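## Task

Press the green button, which sets the recorder's pen carriage moving right away for a single continuous pass. A pen marks its own colour lane whenever the key of that colour is pressed all the way down while the carriage travels; a half-pressed key may or may not mark. At the end, each printed box needs ink along its horizontal centre line, and no ink may lie anywhere outside a box. On the ruler at the sheet's edge, the pens begin 20 mm ahead of the 0 mark and travel at 8.63 mm/s. Arm bases in metres, heading in degrees counter-clockwise from +x: arm1 x=+0.65 y=-0.28 z=+0.78 heading +164; arm2 x=+0.30 y=+0.65 z=+0.82 heading -103; arm3 x=-0.65 y=+0.22 z=+0.77 heading -12; arm4 x=-0.22 y=-0.65 z=+0.79 heading +73. Anything that is only true because a robot is still holding it at the end is not counted.

## Robot and tools

Robots: four identical i2rt Big YAM arms named arm1, arm2, arm3, arm4. Each has six revolute joints, a two-finger gripper, and a wrist camera that, with joints 1 and 6 at zero and the hand level and forward, sits above the hand looking toward the fingertips. Reach is roughly 1.0 m from the joint 1 axis. Joints move at different speeds, so the hand can sweep a wide path between postures. A fixed room camera, cam_sheet, looks down at the recorder sheet.

Frame: one shared scene frame, origin on the floor, +z up. The base positions and headings given in the task are in it. "hand" is the point between the fingertips; its z axis runs along the fingers and its y axis is the opening direction.

execute_actions(actions, cameras): actions is a list holding one action or none. An action is an object keyed by arm name; under each arm goes "joints", an object of absolute joint targets by name (not offsets). Names, units and ranges: joint1_rad -2.879 to 2.879 (base yaw; positive counter-clockwise seen from above; 0 points along the base heading); joint2_rad 0 to 3.141 (shoulder; 0 = upper arm pointing back about level, increasing lifts it up then forward); joint3_rad 0 to 3.019 (elbow; 0 = folded, increasing opens); joint4_rad -1.692 to 1.57 (hand pitch; positive tips fingers up); joint5_rad -1.57 to 1.57 (hand yaw; positive to the arm's right); joint6_rad -2.094 to 2.094 (hand roll; positive clockwise viewed from behind the hand); gripper_m 0 to 0.093 metres of fingertip gap. Done-tolerances: ±0.045, ±0.14, ±0.09, ±0.055, ±0.03, ±0.035 rad and ±0.003 m. Every arm and joint in the action starts at once; they may finish at different times. Omitted joints or arms may keep pushing toward earlier targets. An unknown key or out-of-range number rejects the whole call with no motion. An empty list just reports state and images. cameras is a list of names from arm1_cam_wrist, arm2_cam_wrist, arm3_cam_wrist, arm4_cam_wrist, cam_sheet, all; omitted, null or ["all"] gives every camera, [] gives none. The "pictures" line lists images in order.

wait(seconds): 0 to 10 s, commands nothing, returns state and images. zoom_image(camera, region): region is [x0, y0, x1, y1] pixels of that camera's most recent full image, origin top-left, at most 504 by 504. read_manual(section) returns licence text only. finished_scene(scene) ends scene 1 or 2 irreversibly and reports success; the next task arrives in its result. Replying with no tool call ends everything.

Result lines: joint_positions are measured values; joint torques are drive outputs in joint order, with per-arm offset, scale and noise, so they are unreliable contact signals. joint_status tells how each commanded motion ended: off_target (stopped short, may still push), contact_stop or time_out (target dropped, holds in place; a timed-out joint may keep a nearby target, at most 0.375, 0.375, 0.113, 0.225, 0.075, 0.3 rad from where it stands, and keep pushing, shown in on_its_own), not_followed (a self/inter-arm clearance check withheld the targets; the arm may retry them with later actions; a cause line usually explains). on_its_own covers uncommanded joints; "held at" is a target, not a position. To stop a push, resend the reported position. Tiny target changes may not move a joint. If a result reports a stop, later motion calls in the same reply are skipped.

Cameras: calibration lines give OpenCV K, distortion D and T_world_to_cam (scene frame to camera, metres). Wrist cameras are fisheye 504x504; cam_sheet is pinhole with radial distortion. Room camera may be off by up to about 2.3 degrees and 9 mm; wrist camera poses come from joint readings and can err more. Use cam_sheet with the ruler to place boxes in time: a box at ruler position r (mm) is under the pen at t = (r - start)/speed seconds after the green press, where start is -20 mm in scene 1 and 7 mm in scene 2.

So pressing the button and then timing key presses across separate replies is imprecise; plan key holds so keys go fully down before a box starts and release after it ends, and never press keys outside boxes.

Avoid: robots pressing hard against each other (ends the run) or hitting hard; the clearance check ignores fingers, gripper housings and wrist cameras and can react late. Arms do not stop on contact and keep pushing, which heats motors: a MOTOR HOT line appears from 85 °C, and at 100 °C the arm goes limp and falls (OVER-TEMPERATURE FAULT; its joints then read limit_stop_at_motor_heat, so resend targets). Some heat carries into the next scene. Avoid drops, slams, slips and very hard pushes, and leave keys released at the end so nothing depends on a robot holding it.

Each tool is called after ">>>" by a JSON object that holds its "name" and its "arguments".

## Session

I'll start by looking at the current state of the scene.

>>> {"name": "execute_actions", "arguments": {"actions": []}}

Scene clock: 0.00 s.
Joint torques (N m, as the arm reports them, + toward a larger angle): no reading
Motor temperatures (°C, as the motors report them): arm1=[24 27 24 26 24 25] | arm2=[26 24 25 24 23 23] | arm3=[24 25 24 26 23 24] | arm4=[27 26 25 23 23 24]
arm1.joint_positions: joint1_rad=-0.190 joint2_rad=+0.437 joint3_rad=+1.622 joint4_rad=-1.389 joint5_rad=+0.261 joint6_rad=-0.451 gripper_m=+0.095
arm1.joint_status: not commanded
arm1.hand: x=+0.5992 y=-0.1995 z=+1.4409 quat_wxyz=(-0.367, +0.766, -0.091, -0.520) (m; scene frame)
arm2.joint_positions: joint1_rad=-0.034 joint2_rad=+0.602 joint3_rad=+1.498 joint4_rad=-1.174 joint5_rad=-0.072 joint6_rad=+0.738 gripper_m=+0.095
arm2.joint_status: not commanded
arm2.hand: x=+0.2477 y=+0.4300 z=+1.4533 quat_wxyz=(-0.530, -0.761, -0.244, +0.283) (m; scene frame)
arm3.joint_positions: joint1_rad=+0.386 joint2_rad=+0.510 joint3_rad=+1.430 joint4_rad=-1.270 joint5_rad=-0.260 joint6_rad=+0.746 gripper_m=+0.094
arm3.joint_status: not commanded
arm3.hand: x=-0.4845 y=+0.2923 z=+1.3669 quat_wxyz=(-0.465, -0.157, -0.798, -0.350) (m; scene frame)
arm4.joint_positions: joint1_rad=-0.426 joint2_rad=+0.483 joint3_rad=+1.486 joint4_rad=-1.435 joint5_rad=+0.157 joint6_rad=-0.062 gripper_m=+0.095
arm4.joint_status: not commanded
arm4.hand: x=-0.0942 y=-0.5584 z=+1.3722 quat_wxyz=(-0.516, +0.329, -0.777, -0.146) (m; scene frame)
pictures: arm1_cam_wrist, arm2_cam_wrist, arm3_cam_wrist, arm4_cam_wrist, cam_sheet
Images, in order (width x height): arm1_cam_wrist 504x504, arm2_cam_wrist 504x504, arm3_cam_wrist 504x504, arm4_cam_wrist 504x504, cam_sheet 504x504.

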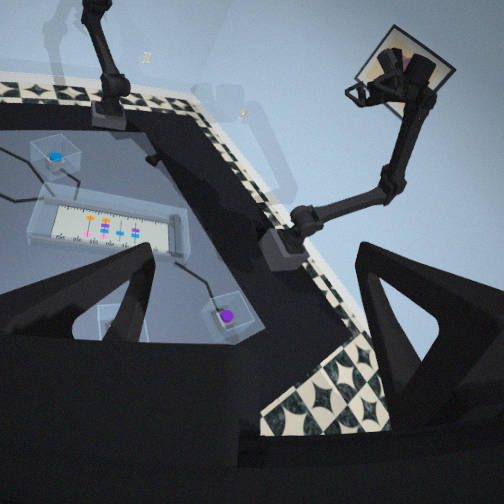

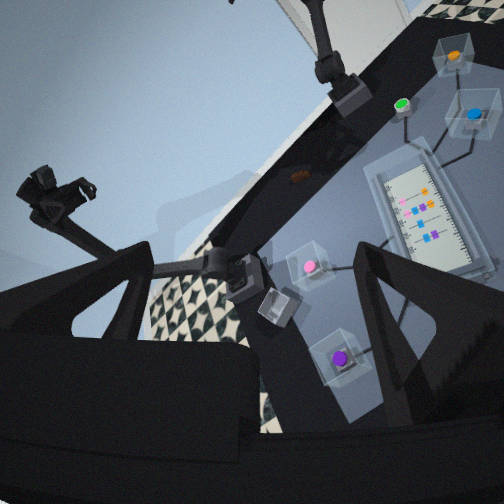

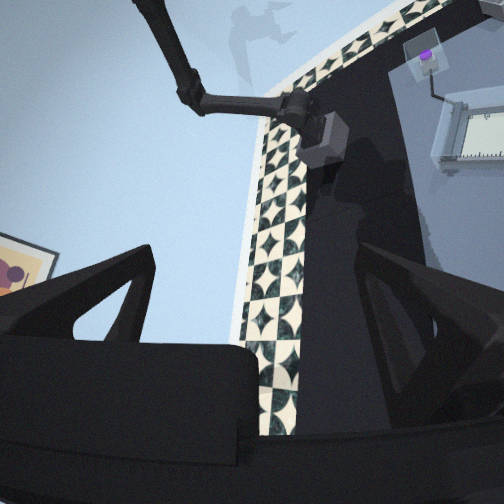

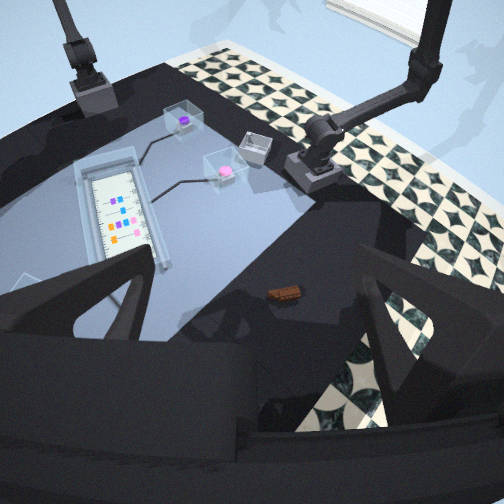

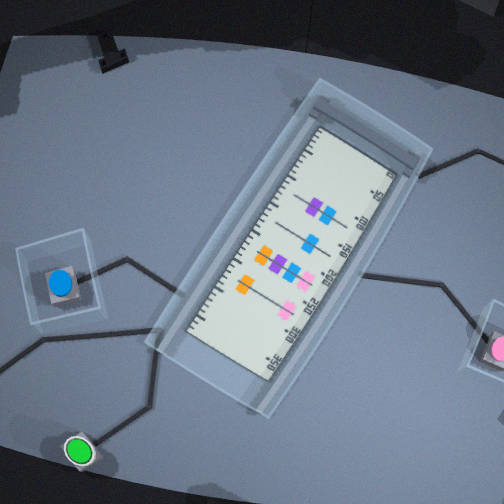

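>>> {"name": "zoom_image", "arguments": {"camera": "cam_sheet", "region": [140, 70, 440, 420]}}

>>> {"name": "zoom_image", "arguments": {"camera": "cam_sheet", "region": [260, 110, 420, 270]}}

>>> {"name": "zoom_image", "arguments": {"camera": "cam_sheet", "region": [200, 210, 360, 370]}}

Region (140, 70, 440, 420) of cam_sheet's 504x504 image, scaled by 1.440, with more detail than that image has; it fills the left 432 columns of this view, and the rest is white.

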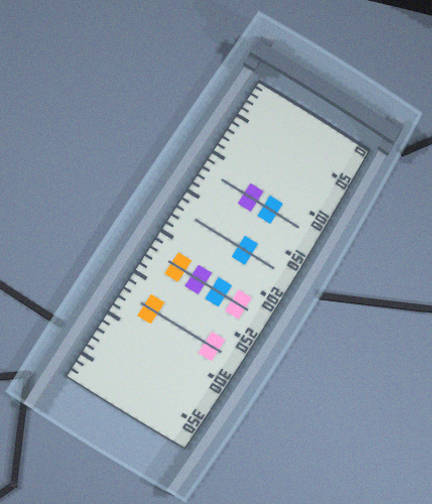

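Region (260, 110, 420, 270) of cam_sheet's 504x504 image, scaled by 3.150, with more detail than that image has.

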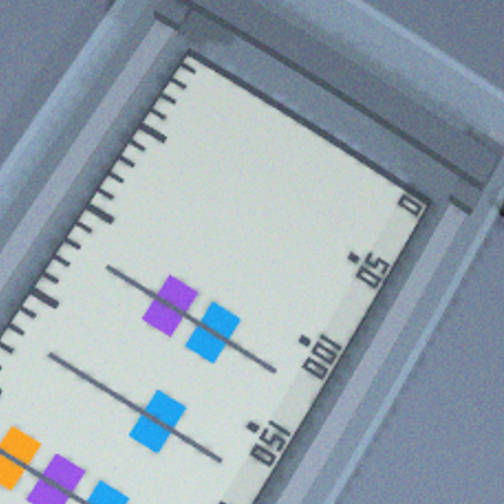

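Region (200, 210, 360, 370) of cam_sheet's 504x504 image, scaled by 3.150, with more detail than that image has.

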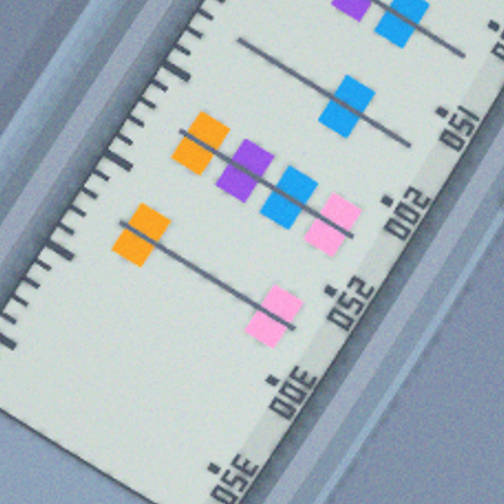

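>>> {"name": "zoom_image", "arguments": {"camera": "cam_sheet", "region": [0, 210, 130, 340]}}

>>> {"name": "zoom_image", "arguments": {"camera": "arm2_cam_wrist", "region": [250, 230, 400, 400]}}

>>> {"name": "zoom_image", "arguments": {"camera": "arm2_cam_wrist", "region": [370, 20, 504, 154]}}

>>> {"name": "zoom_image", "arguments": {"camera": "arm4_cam_wrist", "region": [150, 85, 290, 205]}}

Region (0, 210, 130, 340) of cam_sheet's 504x504 image, scaled by 3.877, with more detail than that image has.

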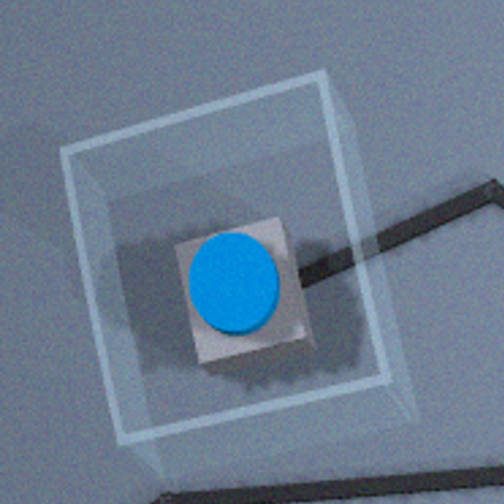

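Region (250, 230, 400, 400) of arm2_cam_wrist's 504x504 image, scaled by 2.965, with more detail than that image has; it fills the left 445 columns of this view, and the rest is white.

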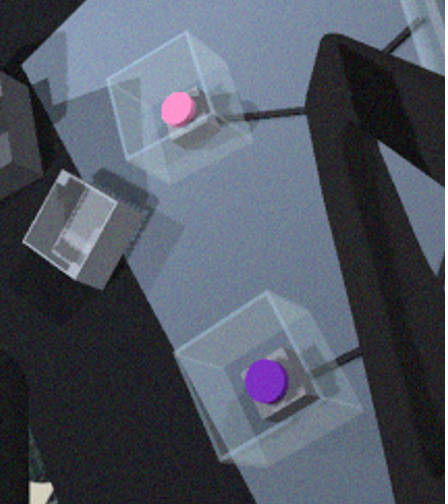

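Region (370, 20, 504, 154) of arm2_cam_wrist's 504x504 image, scaled by 3.761, with more detail than that image has.

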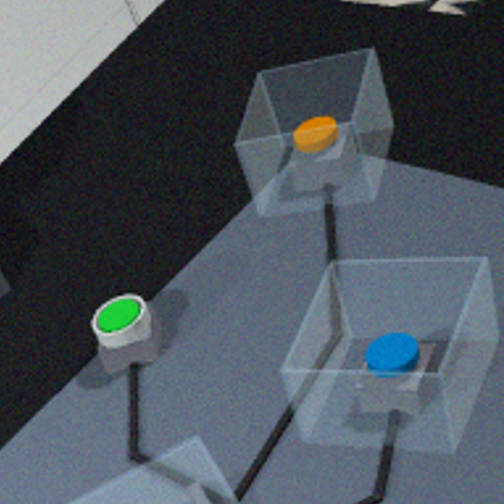

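Region (150, 85, 290, 205) of arm4_cam_wrist's 504x504 image, scaled by 3.600, with more detail than that image has; it fills the top 432 rows of this view, and the rest is white.

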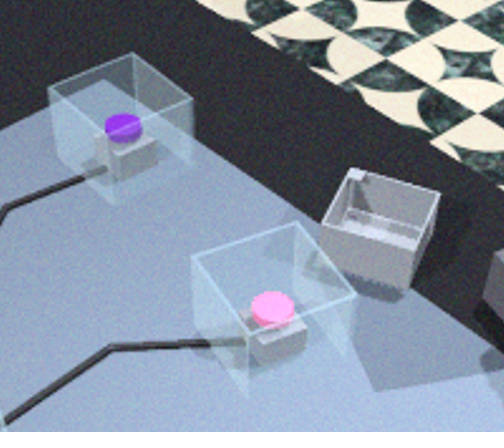

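>>> {"name": "execute_actions", "arguments": {"actions": [{"arm1": {"joints": {"joint1_rad": -0.318, "joint2_rad": 1.297, "joint3_rad": 0.956, "joint4_rad": -1.23, "joint5_rad": 0, "joint6_rad": 0, "gripper_m": 0.0}}, "arm2": {"joints": {"joint1_rad": 0.539, "joint2_rad": 1.607, "joint3_rad": 1.173, "joint4_rad": -1.137, "joint5_rad": 0, "joint6_rad": 0, "gripper_m": 0.0}}, "arm3": {"joints": {"joint1_rad": -0.568, "joint2_rad": 1.539, "joint3_rad": 1.232, "joint4_rad": -1.264, "joint5_rad": 0, "joint6_rad": 0, "gripper_m": 0.0}}, "arm4": {"joints": {"joint1_rad": 1.13, "joint2_rad": 1.566, "joint3_rad": 1.209, "joint4_rad": -1.213, "joint5_rad": 0, "joint6_rad": 0, "gripper_m": 0.0}}}]}}

Scene clock: 7.53 s.
Joint torques (N m, as the arm reports them, + toward a larger angle): arm1=[-2.25 -6.54  8.85  0.33 -0.17  0.19] | arm2=[ -0.52 -11.21   8.63   0.21  -0.01  -0.09] | arm3=[  0.35 -14.34   8.73   0.71  -0.06  -0.15] | arm4=[  0.45 -10.33   8.08   0.45  -0.16   0.17]
Motor temperatures (°C, as the motors report them): arm1=[24 27 25 26 24 25] | arm2=[26 24 27 24 23 23] | arm3=[24 25 25 26 23 24] | arm4=[27 26 26 23 23 24]
arm1.joint_positions: joint1_rad=-0.310 joint2_rad=+1.274 joint3_rad=+0.948 joint4_rad=-1.226 joint5_rad=+0.004 joint6_rad=-0.014 gripper_m=+0.001
arm1.joint_status: all done
arm1.hand: x=+0.3674 y=-0.0886 z=+0.9294 quat_wxyz=(-0.002, +0.959, -0.283, -0.012) (m; scene frame)
arm2.joint_positions: joint1_rad=+0.547 joint2_rad=+1.600 joint3_rad=+1.162 joint4_rad=-1.142 joint5_rad=+0.001 joint6_rad=+0.014 gripper_m=+0.001
arm2.joint_status: all done
arm2.hand: x=+0.4391 y=+0.2280 z=+0.9221 quat_wxyz=(+0.000, -0.590, -0.807, -0.007) (m; scene frame)
arm3.joint_positions: joint1_rad=-0.575 joint2_rad=+1.538 joint3_rad=+1.226 joint4_rad=-1.265 joint5_rad=+0.000 joint6_rad=+0.012 gripper_m=+0.000
arm3.joint_status: all done
arm3.hand: x=-0.3409 y=-0.0914 z=+0.9184 quat_wxyz=(-0.001, -0.388, -0.922, -0.005) (m; scene frame)
arm4.joint_positions: joint1_rad=+1.135 joint2_rad=+1.561 joint3_rad=+1.204 joint4_rad=-1.212 joint5_rad=+0.001 joint6_rad=-0.010 gripper_m=+0.001
arm4.joint_status: all done
arm4.hand: x=-0.5474 y=-0.3514 z=+0.9231 quat_wxyz=(+0.003, +0.935, -0.354, -0.008) (m; scene frame)
pictures: arm1_cam_wrist, arm2_cam_wrist, arm3_cam_wrist, arm4_cam_wrist, cam_sheet
camera_calibration (this result's frames):
arm1_cam_wrist: T_world_to_cam=[[0.555081, 0.831723, -0.0109911, -0.124637], [0.683594, -0.448614, 0.575712, -0.822211], [0.473903, -0.32708, -0.817579, 0.673915], [0, 0, 0, 1]] pos_world=[0.311872, -0.0447674, 1.02297]
arm2_cam_wrist: T_world_to_cam=[[-0.94406, -0.329334, -0.0170346, 0.506176], [-0.275315, 0.758672, 0.590439, -0.592654], [-0.181528, 0.5621, -0.806902, 0.819854], [0, 0, 0, 1]] pos_world=[0.46352, 0.15549, 1.02009]
arm3_cam_wrist: T_world_to_cam=[[-0.723626, -0.690088, -0.0119892, -0.297788], [-0.562458, 0.579548, 0.589716, -0.678805], [-0.400008, 0.433477, -0.807522, 0.769113], [0, 0, 0, 1]] pos_world=[-0.289635, -0.145493, 1.01781]
arm4_cam_wrist: T_world_to_cam=[[0.656284, 0.754099, -0.0250443, 0.64427], [0.628311, -0.527831, 0.571507, -0.360742], [0.417753, -0.390806, -0.820215, 0.974269], [0, 0, 0, 1]] pos_world=[-0.60317, -0.295504, 1.02141]
Images, in order (width x height): arm1_cam_wrist 504x504, arm2_cam_wrist 504x504, arm3_cam_wrist 504x504, arm4_cam_wrist 504x504, cam_sheet 504x504.

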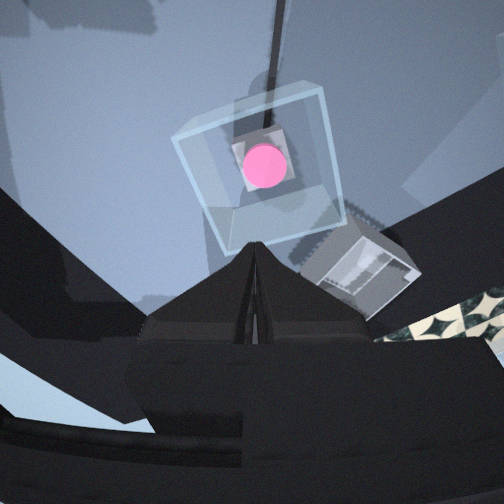

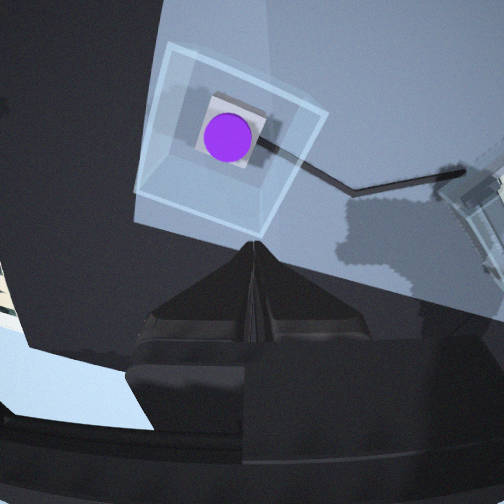

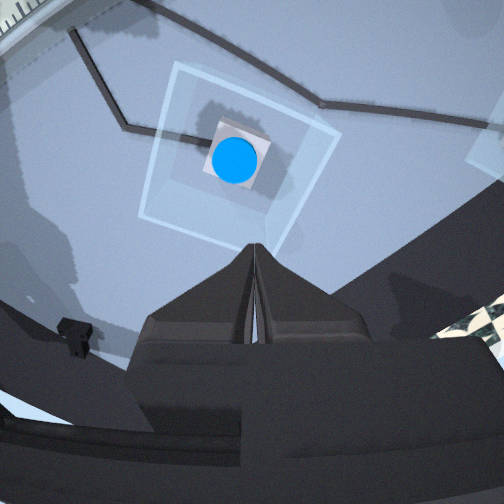

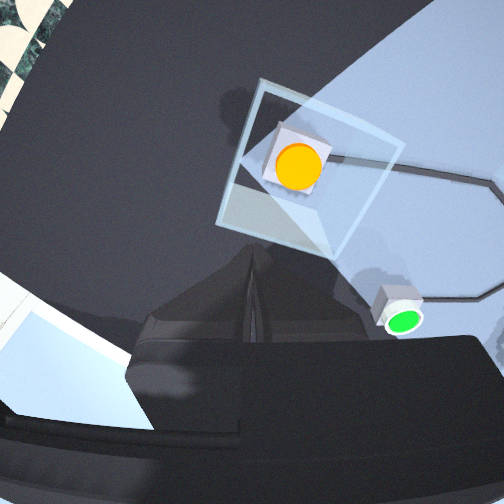

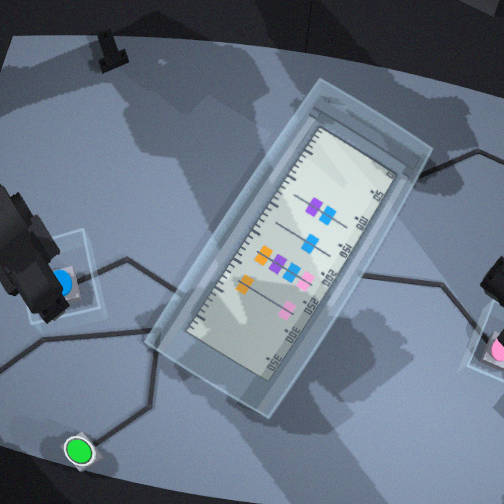

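>>> {"name": "zoom_image", "arguments": {"camera": "arm1_cam_wrist", "region": [170, 80, 350, 260]}}

>>> {"name": "zoom_image", "arguments": {"camera": "arm2_cam_wrist", "region": [130, 40, 340, 250]}}

>>> {"name": "zoom_image", "arguments": {"camera": "arm3_cam_wrist", "region": [135, 55, 345, 265]}}

>>> {"name": "zoom_image", "arguments": {"camera": "arm4_cam_wrist", "region": [200, 70, 450, 350]}}

Region (170, 80, 350, 260) of arm1_cam_wrist's 504x504 image, scaled by 2.800, with more detail than that image has.

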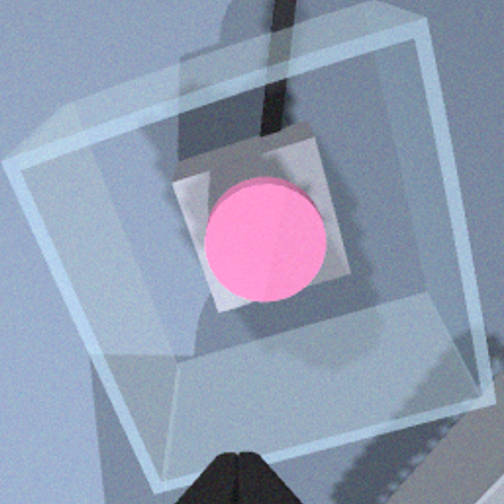

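Region (130, 40, 340, 250) of arm2_cam_wrist's 504x504 image, scaled by 2.400, with more detail than that image has.

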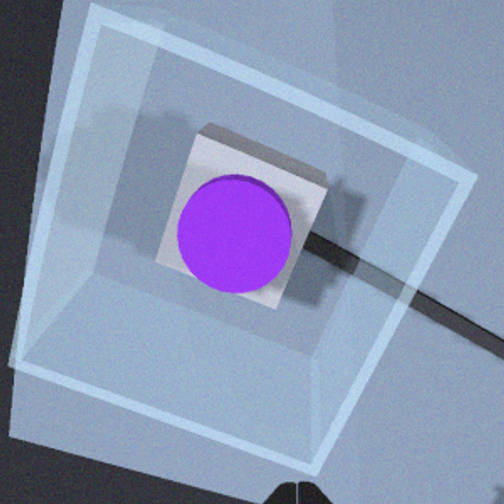

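Region (135, 55, 345, 265) of arm3_cam_wrist's 504x504 image, scaled by 2.400, with more detail than that image has.

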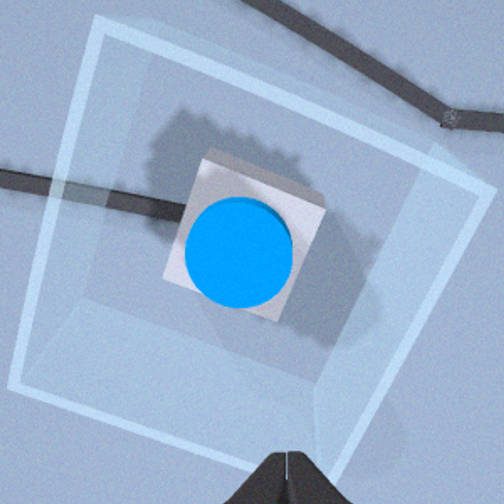

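Region (200, 70, 450, 350) of arm4_cam_wrist's 504x504 image, scaled by 1.800, with more detail than that image has; it fills the left 450 columns of this view, and the rest is white.

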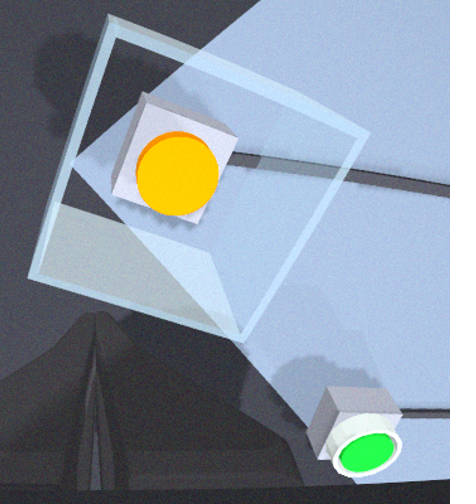

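>>> {"name": "execute_actions", "arguments": {"actions": [{"arm1": {"joints": {"joint1_rad": -0.338, "joint2_rad": 1.45, "joint3_rad": 0.82, "joint4_rad": -0.944}}, "arm2": {"joints": {"joint1_rad": 0.595, "joint2_rad": 1.797, "joint3_rad": 1.15, "joint4_rad": -0.917}}, "arm3": {"joints": {"joint1_rad": -0.535, "joint2_rad": 1.657, "joint3_rad": 1.122, "joint4_rad": -1.032}}, "arm4": {"joints": {"joint1_rad": 1.063, "joint2_rad": 1.704, "joint3_rad": 1.11, "joint4_rad": -0.975}}}]}}

Scene clock: 12.83 s.
Joint torques (N m, as the arm reports them, + toward a larger angle): arm1=[ -2.43 -10.12   7.72   0.74  -0.15   0.17] | arm2=[ -0.13 -15.02   7.5    0.48  -0.02  -0.1 ] | arm3=[ -0.19 -16.78   8.28   1.14  -0.04  -0.17] | arm4=[  0.75 -12.37   7.8    0.73  -0.16   0.17]
Motor temperatures (°C, as the motors report them): arm1=[24 27 26 26 24 25] | arm2=[26 24 27 24 23 23] | arm3=[24 25 25 26 23 24] | arm4=[27 26 27 23 23 24]
arm1.joint_positions: joint1_rad=-0.329 joint2_rad=+1.455 joint3_rad=+0.813 joint4_rad=-0.953 joint5_rad=+0.003 joint6_rad=-0.014 gripper_m=+0.001
arm1.joint_status: all done
arm1.hand: x=+0.3674 y=-0.0820 z=+0.8252 quat_wxyz=(+0.005, +0.956, -0.292, +0.008) (m; scene frame)
arm2.joint_positions: joint1_rad=+0.597 joint2_rad=+1.809 joint3_rad=+1.142 joint4_rad=-0.926 joint5_rad=+0.001 joint6_rad=+0.013 gripper_m=+0.001
arm2.joint_status: all done
arm2.hand: x=+0.4713 y=+0.2105 z=+0.8238 quat_wxyz=(+0.006, -0.569, -0.822, -0.010) (m; scene frame)
arm3.joint_positions: joint1_rad=-0.535 joint2_rad=+1.668 joint3_rad=+1.111 joint4_rad=-1.041 joint5_rad=+0.000 joint6_rad=+0.011 gripper_m=+0.000
arm3.joint_status: all done
arm3.hand: x=-0.3246 y=-0.0811 z=+0.8235 quat_wxyz=(+0.010, -0.369, -0.929, -0.009) (m; scene frame)
arm4.joint_positions: joint1_rad=+1.059 joint2_rad=+1.715 joint3_rad=+1.095 joint4_rad=-0.984 joint5_rad=+0.001 joint6_rad=-0.010 gripper_m=+0.001
arm4.joint_status: all done
arm4.hand: x=-0.5264 y=-0.3260 z=+0.8196 quat_wxyz=(+0.011, +0.921, -0.390, +0.009) (m; scene frame)
pictures: arm1_cam_wrist, arm2_cam_wrist, arm3_cam_wrist, arm4_cam_wrist, cam_sheet
camera_calibration (this result's frames):
arm1_cam_wrist: T_world_to_cam=[[0.570675, 0.82109, -0.0118911, -0.137105], [0.654852, -0.446304, 0.609903, -0.776787], [0.495478, -0.355844, -0.792386, 0.559772], [0, 0, 0, 1]] pos_world=[0.309567, -0.0349162, 0.915691]
arm2_cam_wrist: T_world_to_cam=[[-0.92588, -0.377427, -0.0171427, 0.530818], [-0.311301, 0.73638, 0.600696, -0.499239], [-0.214096, 0.561509, -0.799294, 0.765408], [0, 0, 0, 1]] pos_world=[0.499931, 0.138191, 0.920777]
arm3_cam_wrist: T_world_to_cam=[[-0.694634, -0.719274, -0.011344, -0.273521], [-0.576496, 0.547177, 0.606836, -0.640828], [-0.430274, 0.428069, -0.794746, 0.67376], [0, 0, 0, 1]] pos_world=[-0.269531, -0.134506, 0.921243]
arm4_cam_wrist: T_world_to_cam=[[0.712427, 0.701248, -0.0264604, 0.62229], [0.571577, -0.557988, 0.601623, -0.365784], [0.407122, -0.443736, -0.798342, 0.849722], [0, 0, 0, 1]] pos_world=[-0.580203, -0.263429, 0.914899]
Images, in order (width x height): arm1_cam_wrist 504x504, arm2_cam_wrist 504x504, arm3_cam_wrist 504x504, arm4_cam_wrist 504x504, cam_sheet 504x504.

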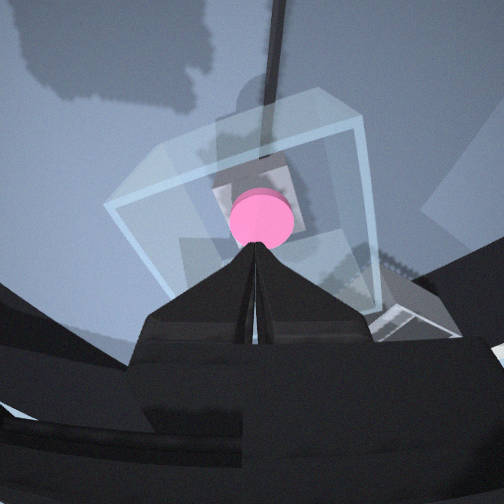

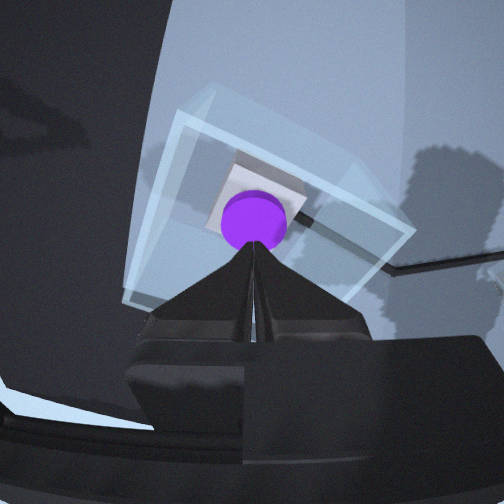

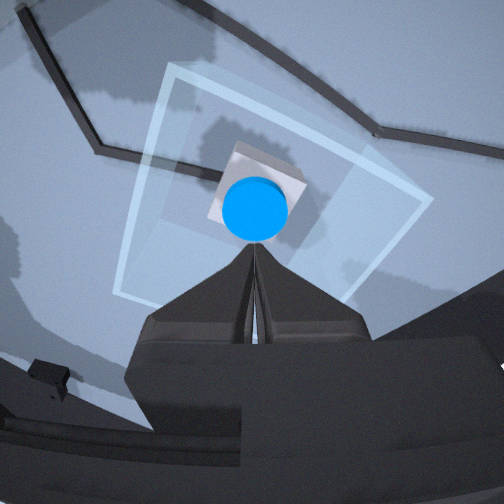

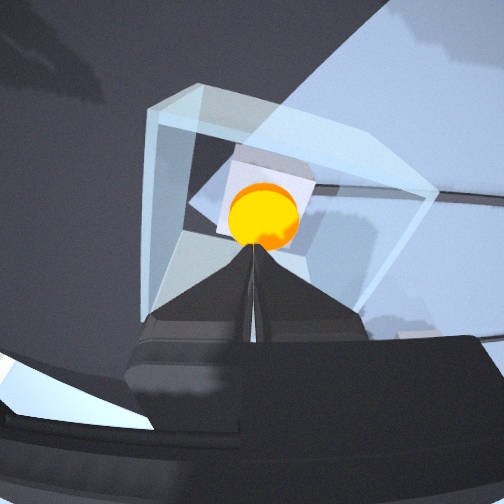

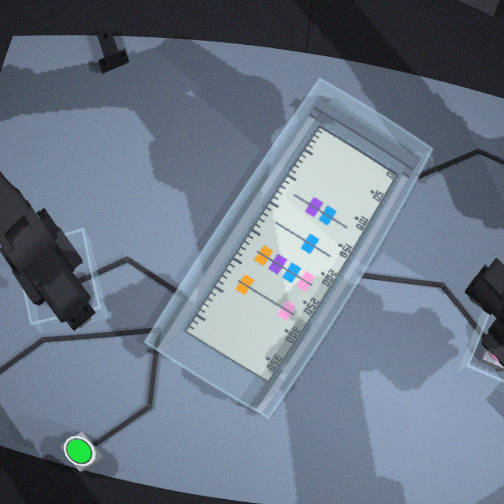

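>>> {"name": "zoom_image", "arguments": {"camera": "arm1_cam_wrist", "region": [200, 140, 320, 260]}}

>>> {"name": "zoom_image", "arguments": {"camera": "arm2_cam_wrist", "region": [200, 140, 320, 260]}}

>>> {"name": "zoom_image", "arguments": {"camera": "arm3_cam_wrist", "region": [200, 140, 320, 260]}}

>>> {"name": "zoom_image", "arguments": {"camera": "arm4_cam_wrist", "region": [200, 140, 320, 260]}}

Region (200, 140, 320, 260) of arm1_cam_wrist's 504x504 image, scaled by 4.200, with more detail than that image has.

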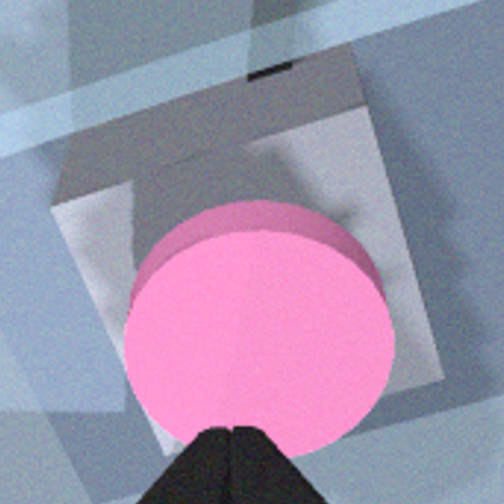

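Region (200, 140, 320, 260) of arm2_cam_wrist's 504x504 image, scaled by 4.200, with more detail than that image has.

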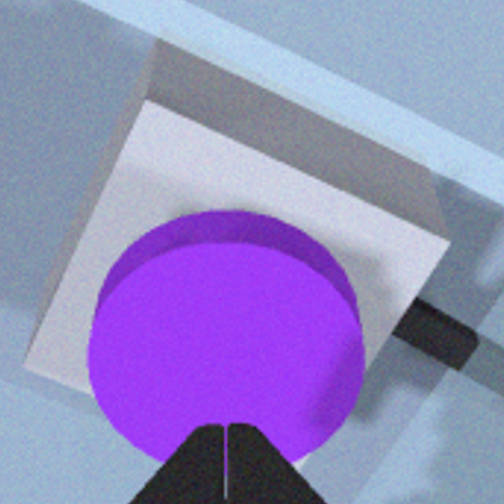

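Region (200, 140, 320, 260) of arm3_cam_wrist's 504x504 image, scaled by 4.200, with more detail than that image has.

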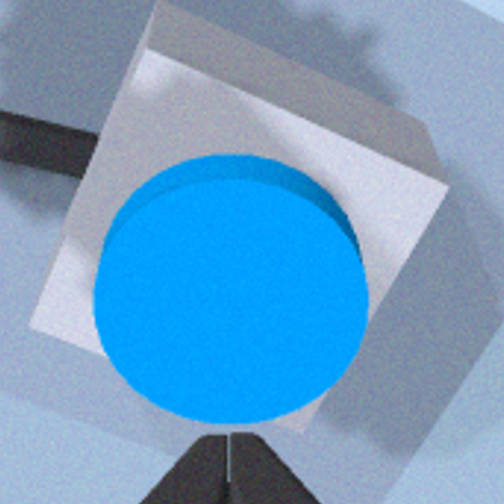

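Region (200, 140, 320, 260) of arm4_cam_wrist's 504x504 image, scaled by 4.200, with more detail than that image has.

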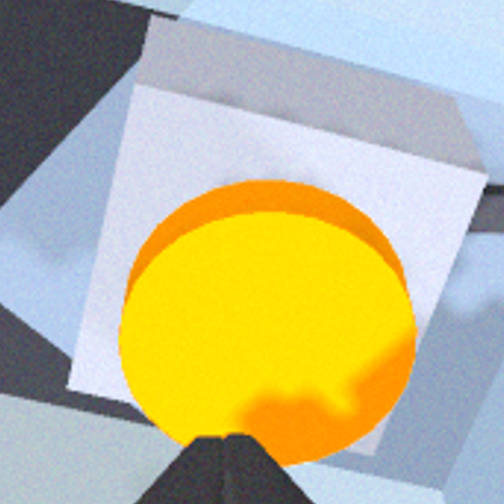

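>>> {"name": "execute_actions", "arguments": {"actions": [{"arm1": {"joints": {"joint1_rad": -0.35, "joint2_rad": 1.484, "joint3_rad": 0.745, "joint4_rad": -0.81}}, "arm2": {"joints": {"joint2_rad": 1.825, "joint3_rad": 1.09, "joint4_rad": -0.808}}, "arm3": {"joints": {"joint2_rad": 1.69, "joint3_rad": 1.055, "joint4_rad": -0.907}}, "arm4": {"joints": {"joint1_rad": 1.045, "joint2_rad": 1.728, "joint3_rad": 1.063, "joint4_rad": -0.873}}}], "cameras": ["arm1_cam_wrist", "arm2_cam_wrist", "arm3_cam_wrist", "arm4_cam_wrist"]}}

Scene clock: 17.10 s.
Joint torques (N m, as the arm reports them, + toward a larger angle): arm1=[-2.45 -7.89  6.56  0.81 -0.17  0.17] | arm2=[ -0.09 -12.2    6.83   0.55  -0.02  -0.1 ] | arm3=[ -0.18 -14.4    7.37   1.17  -0.05  -0.15] | arm4=[ -0.03 -10.53   6.96   0.88  -0.16   0.16]
Motor temperatures (°C, as the motors report them): arm1=[24 27 26 26 24 25] | arm2=[26 24 27 24 23 23] | arm3=[24 25 25 26 23 24] | arm4=[27 26 27 23 23 24]
arm1.joint_positions: joint1_rad=-0.339 joint2_rad=+1.464 joint3_rad=+0.747 joint4_rad=-0.820 joint5_rad=+0.003 joint6_rad=-0.014 gripper_m=+0.001
arm1.joint_status: all done
arm1.hand: x=+0.3694 y=-0.0791 z=+0.8027 quat_wxyz=(-0.004, +0.954, -0.298, -0.020) (m; scene frame)
arm2.joint_positions: joint1_rad=+0.597 joint2_rad=+1.810 joint3_rad=+1.089 joint4_rad=-0.818 joint5_rad=+0.001 joint6_rad=+0.013 gripper_m=+0.001
arm2.joint_status: all done
arm2.hand: x=+0.4717 y=+0.2100 z=+0.8077 quat_wxyz=(-0.017, -0.569, -0.822, +0.005) (m; scene frame)
arm3.joint_positions: joint1_rad=-0.535 joint2_rad=+1.677 joint3_rad=+1.053 joint4_rad=-0.917 joint5_rad=+0.000 joint6_rad=+0.011 gripper_m=+0.000
arm3.joint_status: all done
arm3.hand: x=-0.3220 y=-0.0832 z=+0.8014 quat_wxyz=(-0.017, -0.369, -0.929, +0.002) (m; scene frame)
arm4.joint_positions: joint1_rad=+1.055 joint2_rad=+1.715 joint3_rad=+1.059 joint4_rad=-0.883 joint5_rad=+0.001 joint6_rad=-0.010 gripper_m=+0.001
arm4.joint_status: all done
arm4.hand: x=-0.5308 y=-0.3194 z=+0.8085 quat_wxyz=(-0.002, +0.920, -0.392, -0.021) (m; scene frame)
pictures: arm1_cam_wrist, arm2_cam_wrist, arm3_cam_wrist, arm4_cam_wrist
camera_calibration (this result's frames):
arm1_cam_wrist: T_world_to_cam=[[0.579188, 0.815107, -0.0119379, -0.144479], [0.677559, -0.473205, 0.563019, -0.735963], [0.453271, -0.334182, -0.826358, 0.586515], [0, 0, 0, 1]] pos_world=[0.316489, -0.0344924, 0.897308]
arm2_cam_wrist: T_world_to_cam=[[-0.925779, -0.377712, -0.0163686, 0.530101], [-0.322344, 0.765965, 0.55623, -0.45421], [-0.197557, 0.520222, -0.830867, 0.779335], [0, 0, 0, 1]] pos_world=[0.498307, 0.142707, 0.908846]
arm3_cam_wrist: T_world_to_cam=[[-0.694495, -0.719386, -0.012693, -0.272382], [-0.601083, 0.570409, 0.559762, -0.593133], [-0.395445, 0.396381, -0.828556, 0.693877], [0, 0, 0, 1]] pos_world=[-0.2713, -0.132659, 0.903471]
arm4_cam_wrist: T_world_to_cam=[[0.71429, 0.699392, -0.0253201, 0.619925], [0.594755, -0.58756, 0.548671, -0.307263], [0.368859, -0.406969, -0.835655, 0.867173], [0, 0, 0, 1]] pos_world=[-0.579924, -0.261193, 0.90894]
Images, in order (width x height): arm1_cam_wrist 504x504, arm2_cam_wrist 504x504, arm3_cam_wrist 504x504, arm4_cam_wrist 504x504.

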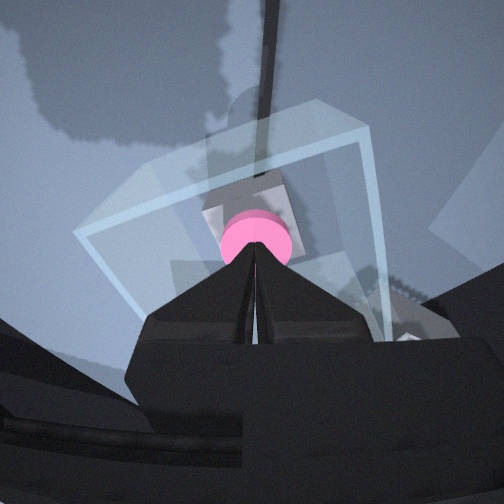

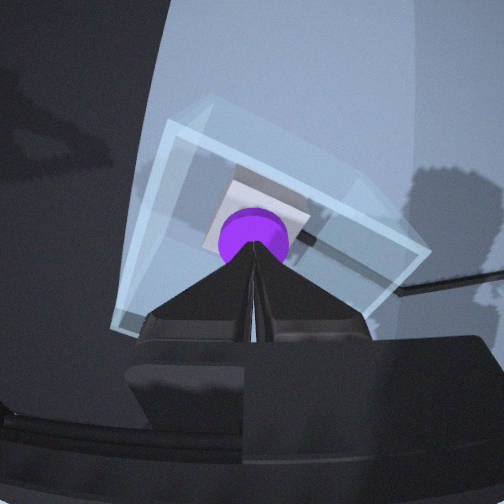

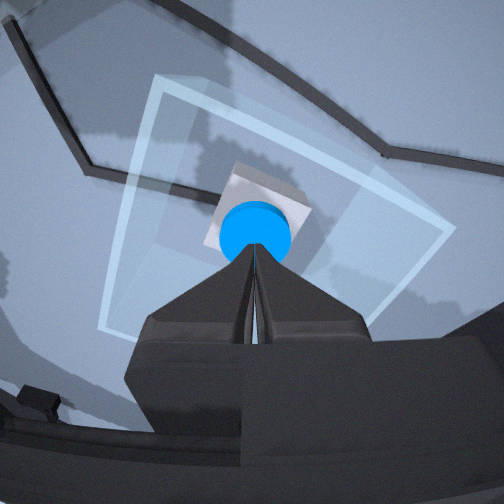

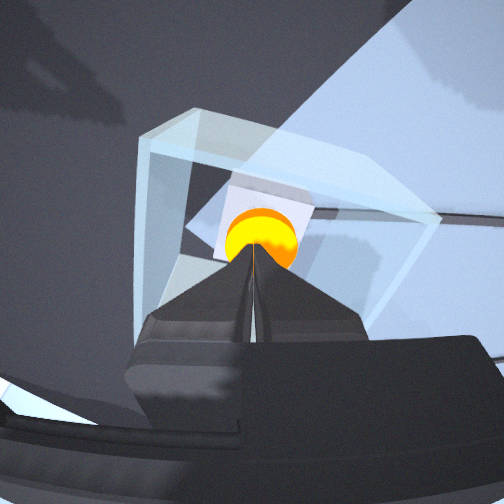

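>>> {"name": "execute_actions", "arguments": {"actions": [{"arm1": {"joints": {"joint2_rad": 1.59}}, "arm2": {"joints": {"joint2_rad": 1.92}}, "arm3": {"joints": {"joint2_rad": 1.79}}, "arm4": {"joints": {"joint2_rad": 1.825}}}]}}

Scene clock: 18.17 s.
Joint torques (N m, as the arm reports them, + toward a larger angle): arm1=[-2.34 -8.4   5.71  0.49 -0.16  0.18] | arm2=[ -0.05 -11.28   5.88   0.23  -0.01  -0.1 ] | arm3=[ -0.5  -13.35   6.27   0.88  -0.04  -0.17] | arm4=[-0.27 -9.05  6.03  0.68 -0.15  0.15]
Motor temperatures (°C, as the motors report them): arm1=[24 27 26 26 24 25] | arm2=[26 24 27 24 23 23] | arm3=[24 25 25 26 23 24] | arm4=[27 26 27 23 23 24]
arm1.joint_positions: joint1_rad=-0.339 joint2_rad=+1.565 joint3_rad=+0.750 joint4_rad=-0.816 joint5_rad=+0.003 joint6_rad=-0.014 gripper_m=+0.001
arm1.joint_status: all done
arm1.hand: x=+0.3779 y=-0.0854 z=+0.7714 quat_wxyz=(+0.011, +0.954, -0.297, +0.025) (m; scene frame)
arm2.joint_positions: joint1_rad=+0.597 joint2_rad=+1.885 joint3_rad=+1.095 joint4_rad=-0.814 joint5_rad=+0.001 joint6_rad=+0.013 gripper_m=+0.001
arm2.joint_status: all done
arm2.hand: x=+0.4691 y=+0.2176 z=+0.7760 quat_wxyz=(+0.010, -0.569, -0.822, -0.013) (m; scene frame)
arm3.joint_positions: joint1_rad=-0.535 joint2_rad=+1.757 joint3_rad=+1.060 joint4_rad=-0.912 joint5_rad=+0.000 joint6_rad=+0.011 gripper_m=+0.000
arm3.joint_status: all done
arm3.hand: x=-0.3253 y=-0.0798 z=+0.7698 quat_wxyz=(+0.015, -0.369, -0.929, -0.011) (m; scene frame)
arm4.joint_positions: joint1_rad=+1.055 joint2_rad=+1.785 joint3_rad=+1.067 joint4_rad=-0.879 joint5_rad=+0.001 joint6_rad=-0.010 gripper_m=+0.001
arm4.joint_status: all done
arm4.hand: x=-0.5284 y=-0.3224 z=+0.7810 quat_wxyz=(+0.009, +0.920, -0.391, +0.005) (m; scene frame)
pictures: arm1_cam_wrist, arm2_cam_wrist, arm3_cam_wrist, arm4_cam_wrist, cam_sheet
camera_calibration (this result's frames):
arm1_cam_wrist: T_world_to_cam=[[0.579554, 0.814846, -0.0119613, -0.144765], [0.631717, -0.439935, 0.638273, -0.76493], [0.514832, -0.377469, -0.769718, 0.4841], [0, 0, 0, 1]] pos_world=[0.317888, -0.0358247, 0.859123]
arm2_cam_wrist: T_world_to_cam=[[-0.925901, -0.377369, -0.0172869, 0.530749], [-0.309116, 0.730544, 0.608895, -0.482602], [-0.217149, 0.56912, -0.793062, 0.717736], [0, 0, 0, 1]] pos_world=[0.498097, 0.144372, 0.872239]
arm3_cam_wrist: T_world_to_cam=[[-0.694653, -0.719259, -0.0110944, -0.273883], [-0.571749, 0.542699, 0.61529, -0.614769], [-0.436532, 0.433757, -0.788223, 0.623547], [0, 0, 0, 1]] pos_world=[-0.269549, -0.133826, 0.866717]
arm4_cam_wrist: T_world_to_cam=[[0.714764, 0.698869, -0.0263577, 0.620563], [0.572729, -0.563293, 0.595552, -0.335787], [0.401366, -0.440775, -0.802884, 0.822804], [0, 0, 0, 1]] pos_world=[-0.581486, -0.260167, 0.876952]
Images, in order (width x height): arm1_cam_wrist 504x504, arm2_cam_wrist 504x504, arm3_cam_wrist 504x504, arm4_cam_wrist 504x504, cam_sheet 504x504.

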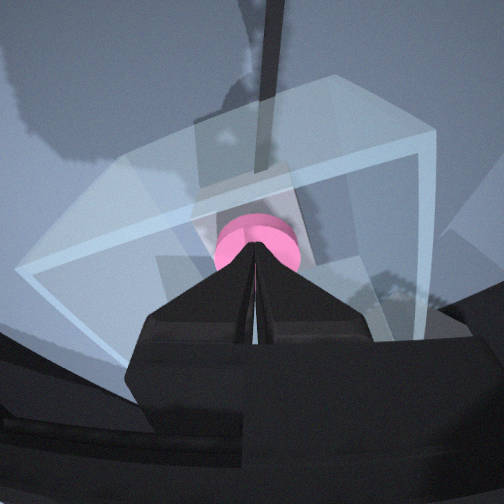

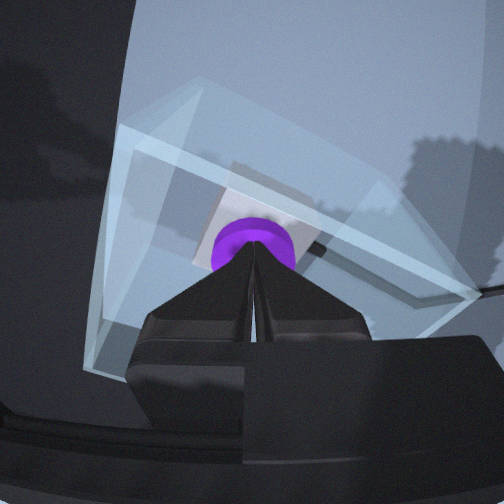

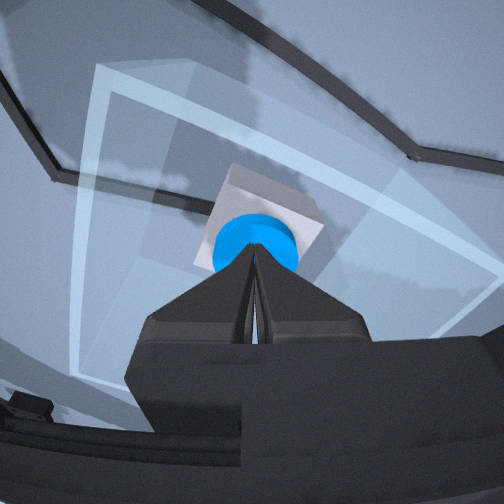

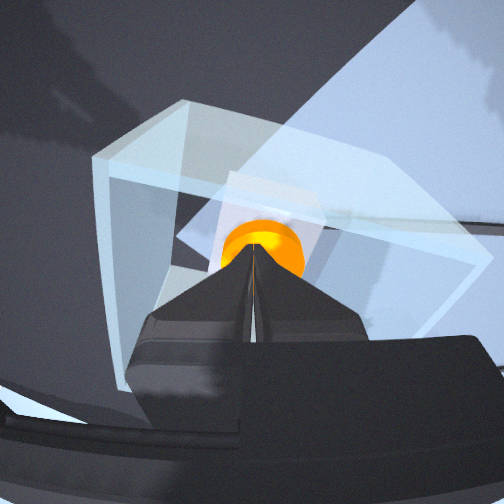

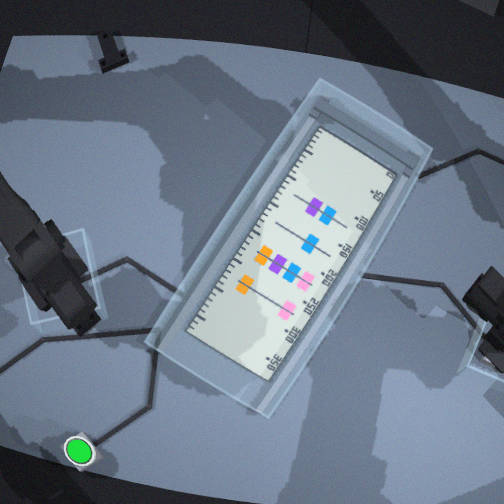

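>>> {"name": "zoom_image", "arguments": {"camera": "arm3_cam_wrist", "region": [180, 150, 340, 290]}}

>>> {"name": "zoom_image", "arguments": {"camera": "cam_sheet", "region": [290, 70, 440, 220]}}

>>> {"name": "execute_actions", "arguments": {"actions": [{"arm1": {"joints": {"joint2_rad": 1.64}}, "arm2": {"joints": {"joint2_rad": 1.965}}, "arm3": {"joints": {"joint2_rad": 1.835}}, "arm4": {"joints": {"joint2_rad": 1.87}}}], "cameras": ["arm3_cam_wrist", "arm2_cam_wrist", "cam_sheet"]}}

Region (180, 150, 340, 290) of arm3_cam_wrist's 504x504 image, scaled by 3.150, with more detail than that image has; it fills the top 441 rows of this view, and the rest is white.

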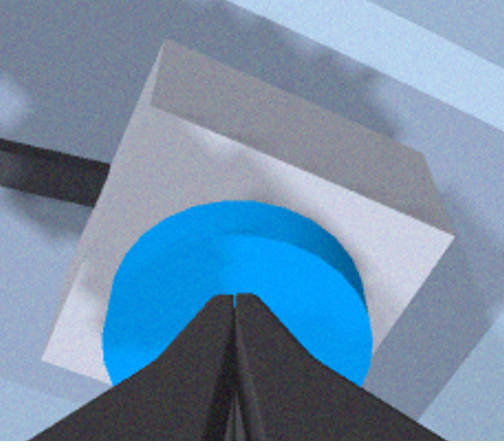

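Region (290, 70, 440, 220) of cam_sheet's 504x504 image, scaled by 3.360, with more detail than that image has.

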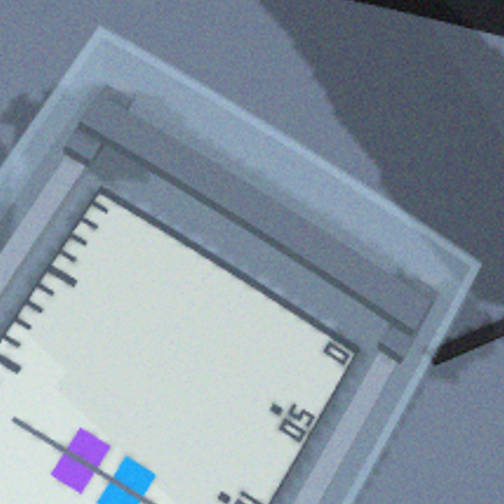

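Scene clock: 18.90 s.
Joint torques (N m, as the arm reports them, + toward a larger angle): arm1=[-2.4  -4.68  5.72  0.58 -0.16  0.18] | arm2=[-0.09 -7.79  5.86  0.22 -0.02 -0.1 ] | arm3=[-0.58 -9.38  6.26  0.87 -0.04 -0.15] | arm4=[ 0.   -6.31  6.06  0.67 -0.16  0.16]
Motor temperatures (°C, as the motors report them): arm1=[24 27 26 26 24 25] | arm2=[26 24 27 24 23 23] | arm3=[24 25 25 26 23 24] | arm4=[27 26 27 23 23 24]
arm1.joint_positions: joint1_rad=-0.339 joint2_rad=+1.566 joint3_rad=+0.750 joint4_rad=-0.816 joint5_rad=+0.003 joint6_rad=-0.014 gripper_m=+0.001
arm1.joint_status: all done
arm1.hand: x=+0.3781 y=-0.0856 z=+0.7708 quat_wxyz=(+0.011, +0.954, -0.297, +0.026) (m; scene frame)
arm2.joint_positions: joint1_rad=+0.597 joint2_rad=+1.888 joint3_rad=+1.095 joint4_rad=-0.814 joint5_rad=+0.001 joint6_rad=+0.013 gripper_m=+0.001
arm2.joint_status: all done
arm2.hand: x=+0.4690 y=+0.2181 z=+0.7747 quat_wxyz=(+0.011, -0.569, -0.822, -0.014) (m; scene frame)
arm3.joint_positions: joint1_rad=-0.535 joint2_rad=+1.760 joint3_rad=+1.060 joint4_rad=-0.912 joint5_rad=+0.000 joint6_rad=+0.011 gripper_m=+0.000
arm3.joint_status: all done
arm3.hand: x=-0.3257 y=-0.0794 z=+0.7683 quat_wxyz=(+0.016, -0.369, -0.929, -0.011) (m; scene frame)
arm4.joint_positions: joint1_rad=+1.055 joint2_rad=+1.788 joint3_rad=+1.067 joint4_rad=-0.880 joint5_rad=+0.001 joint6_rad=-0.010 gripper_m=+0.001
arm4.joint_status: all done
arm4.hand: x=-0.5280 y=-0.3229 z=+0.7797 quat_wxyz=(+0.010, +0.920, -0.391, +0.007) (m; scene frame)
pictures: arm2_cam_wrist, arm3_cam_wrist, cam_sheet
camera_calibration (this result's frames):
arm2_cam_wrist: T_world_to_cam=[[-0.925908, -0.377352, -0.0173295, 0.53078], [-0.308462, 0.728799, 0.611312, -0.484009], [-0.21805, 0.571364, -0.7912, 0.714825], [0, 0, 0, 1]] pos_world=[0.498023, 0.144611, 0.870648]
arm3_cam_wrist: T_world_to_cam=[[-0.694659, -0.719255, -0.0110142, -0.27396], [-0.570209, 0.541246, 0.617992, -0.615925], [-0.438533, 0.435575, -0.786107, 0.620001], [0, 0, 0, 1]] pos_world=[-0.269623, -0.133736, 0.865007]
Images, in order (width x height): arm2_cam_wrist 504x504, arm3_cam_wrist 504x504, cam_sheet 504x504.

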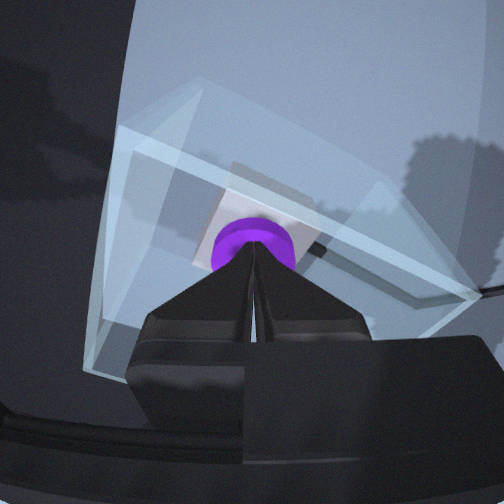

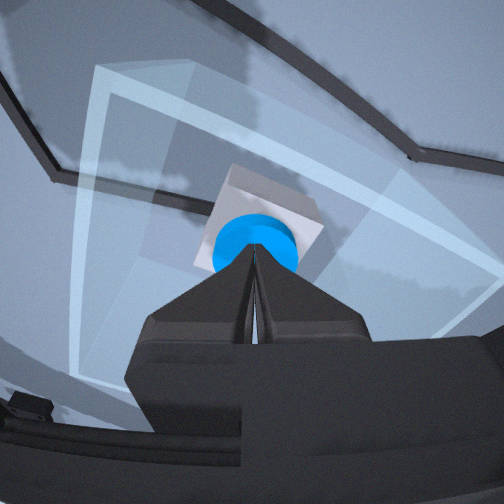

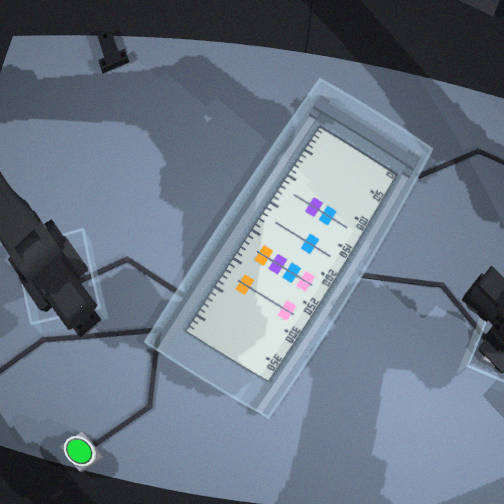

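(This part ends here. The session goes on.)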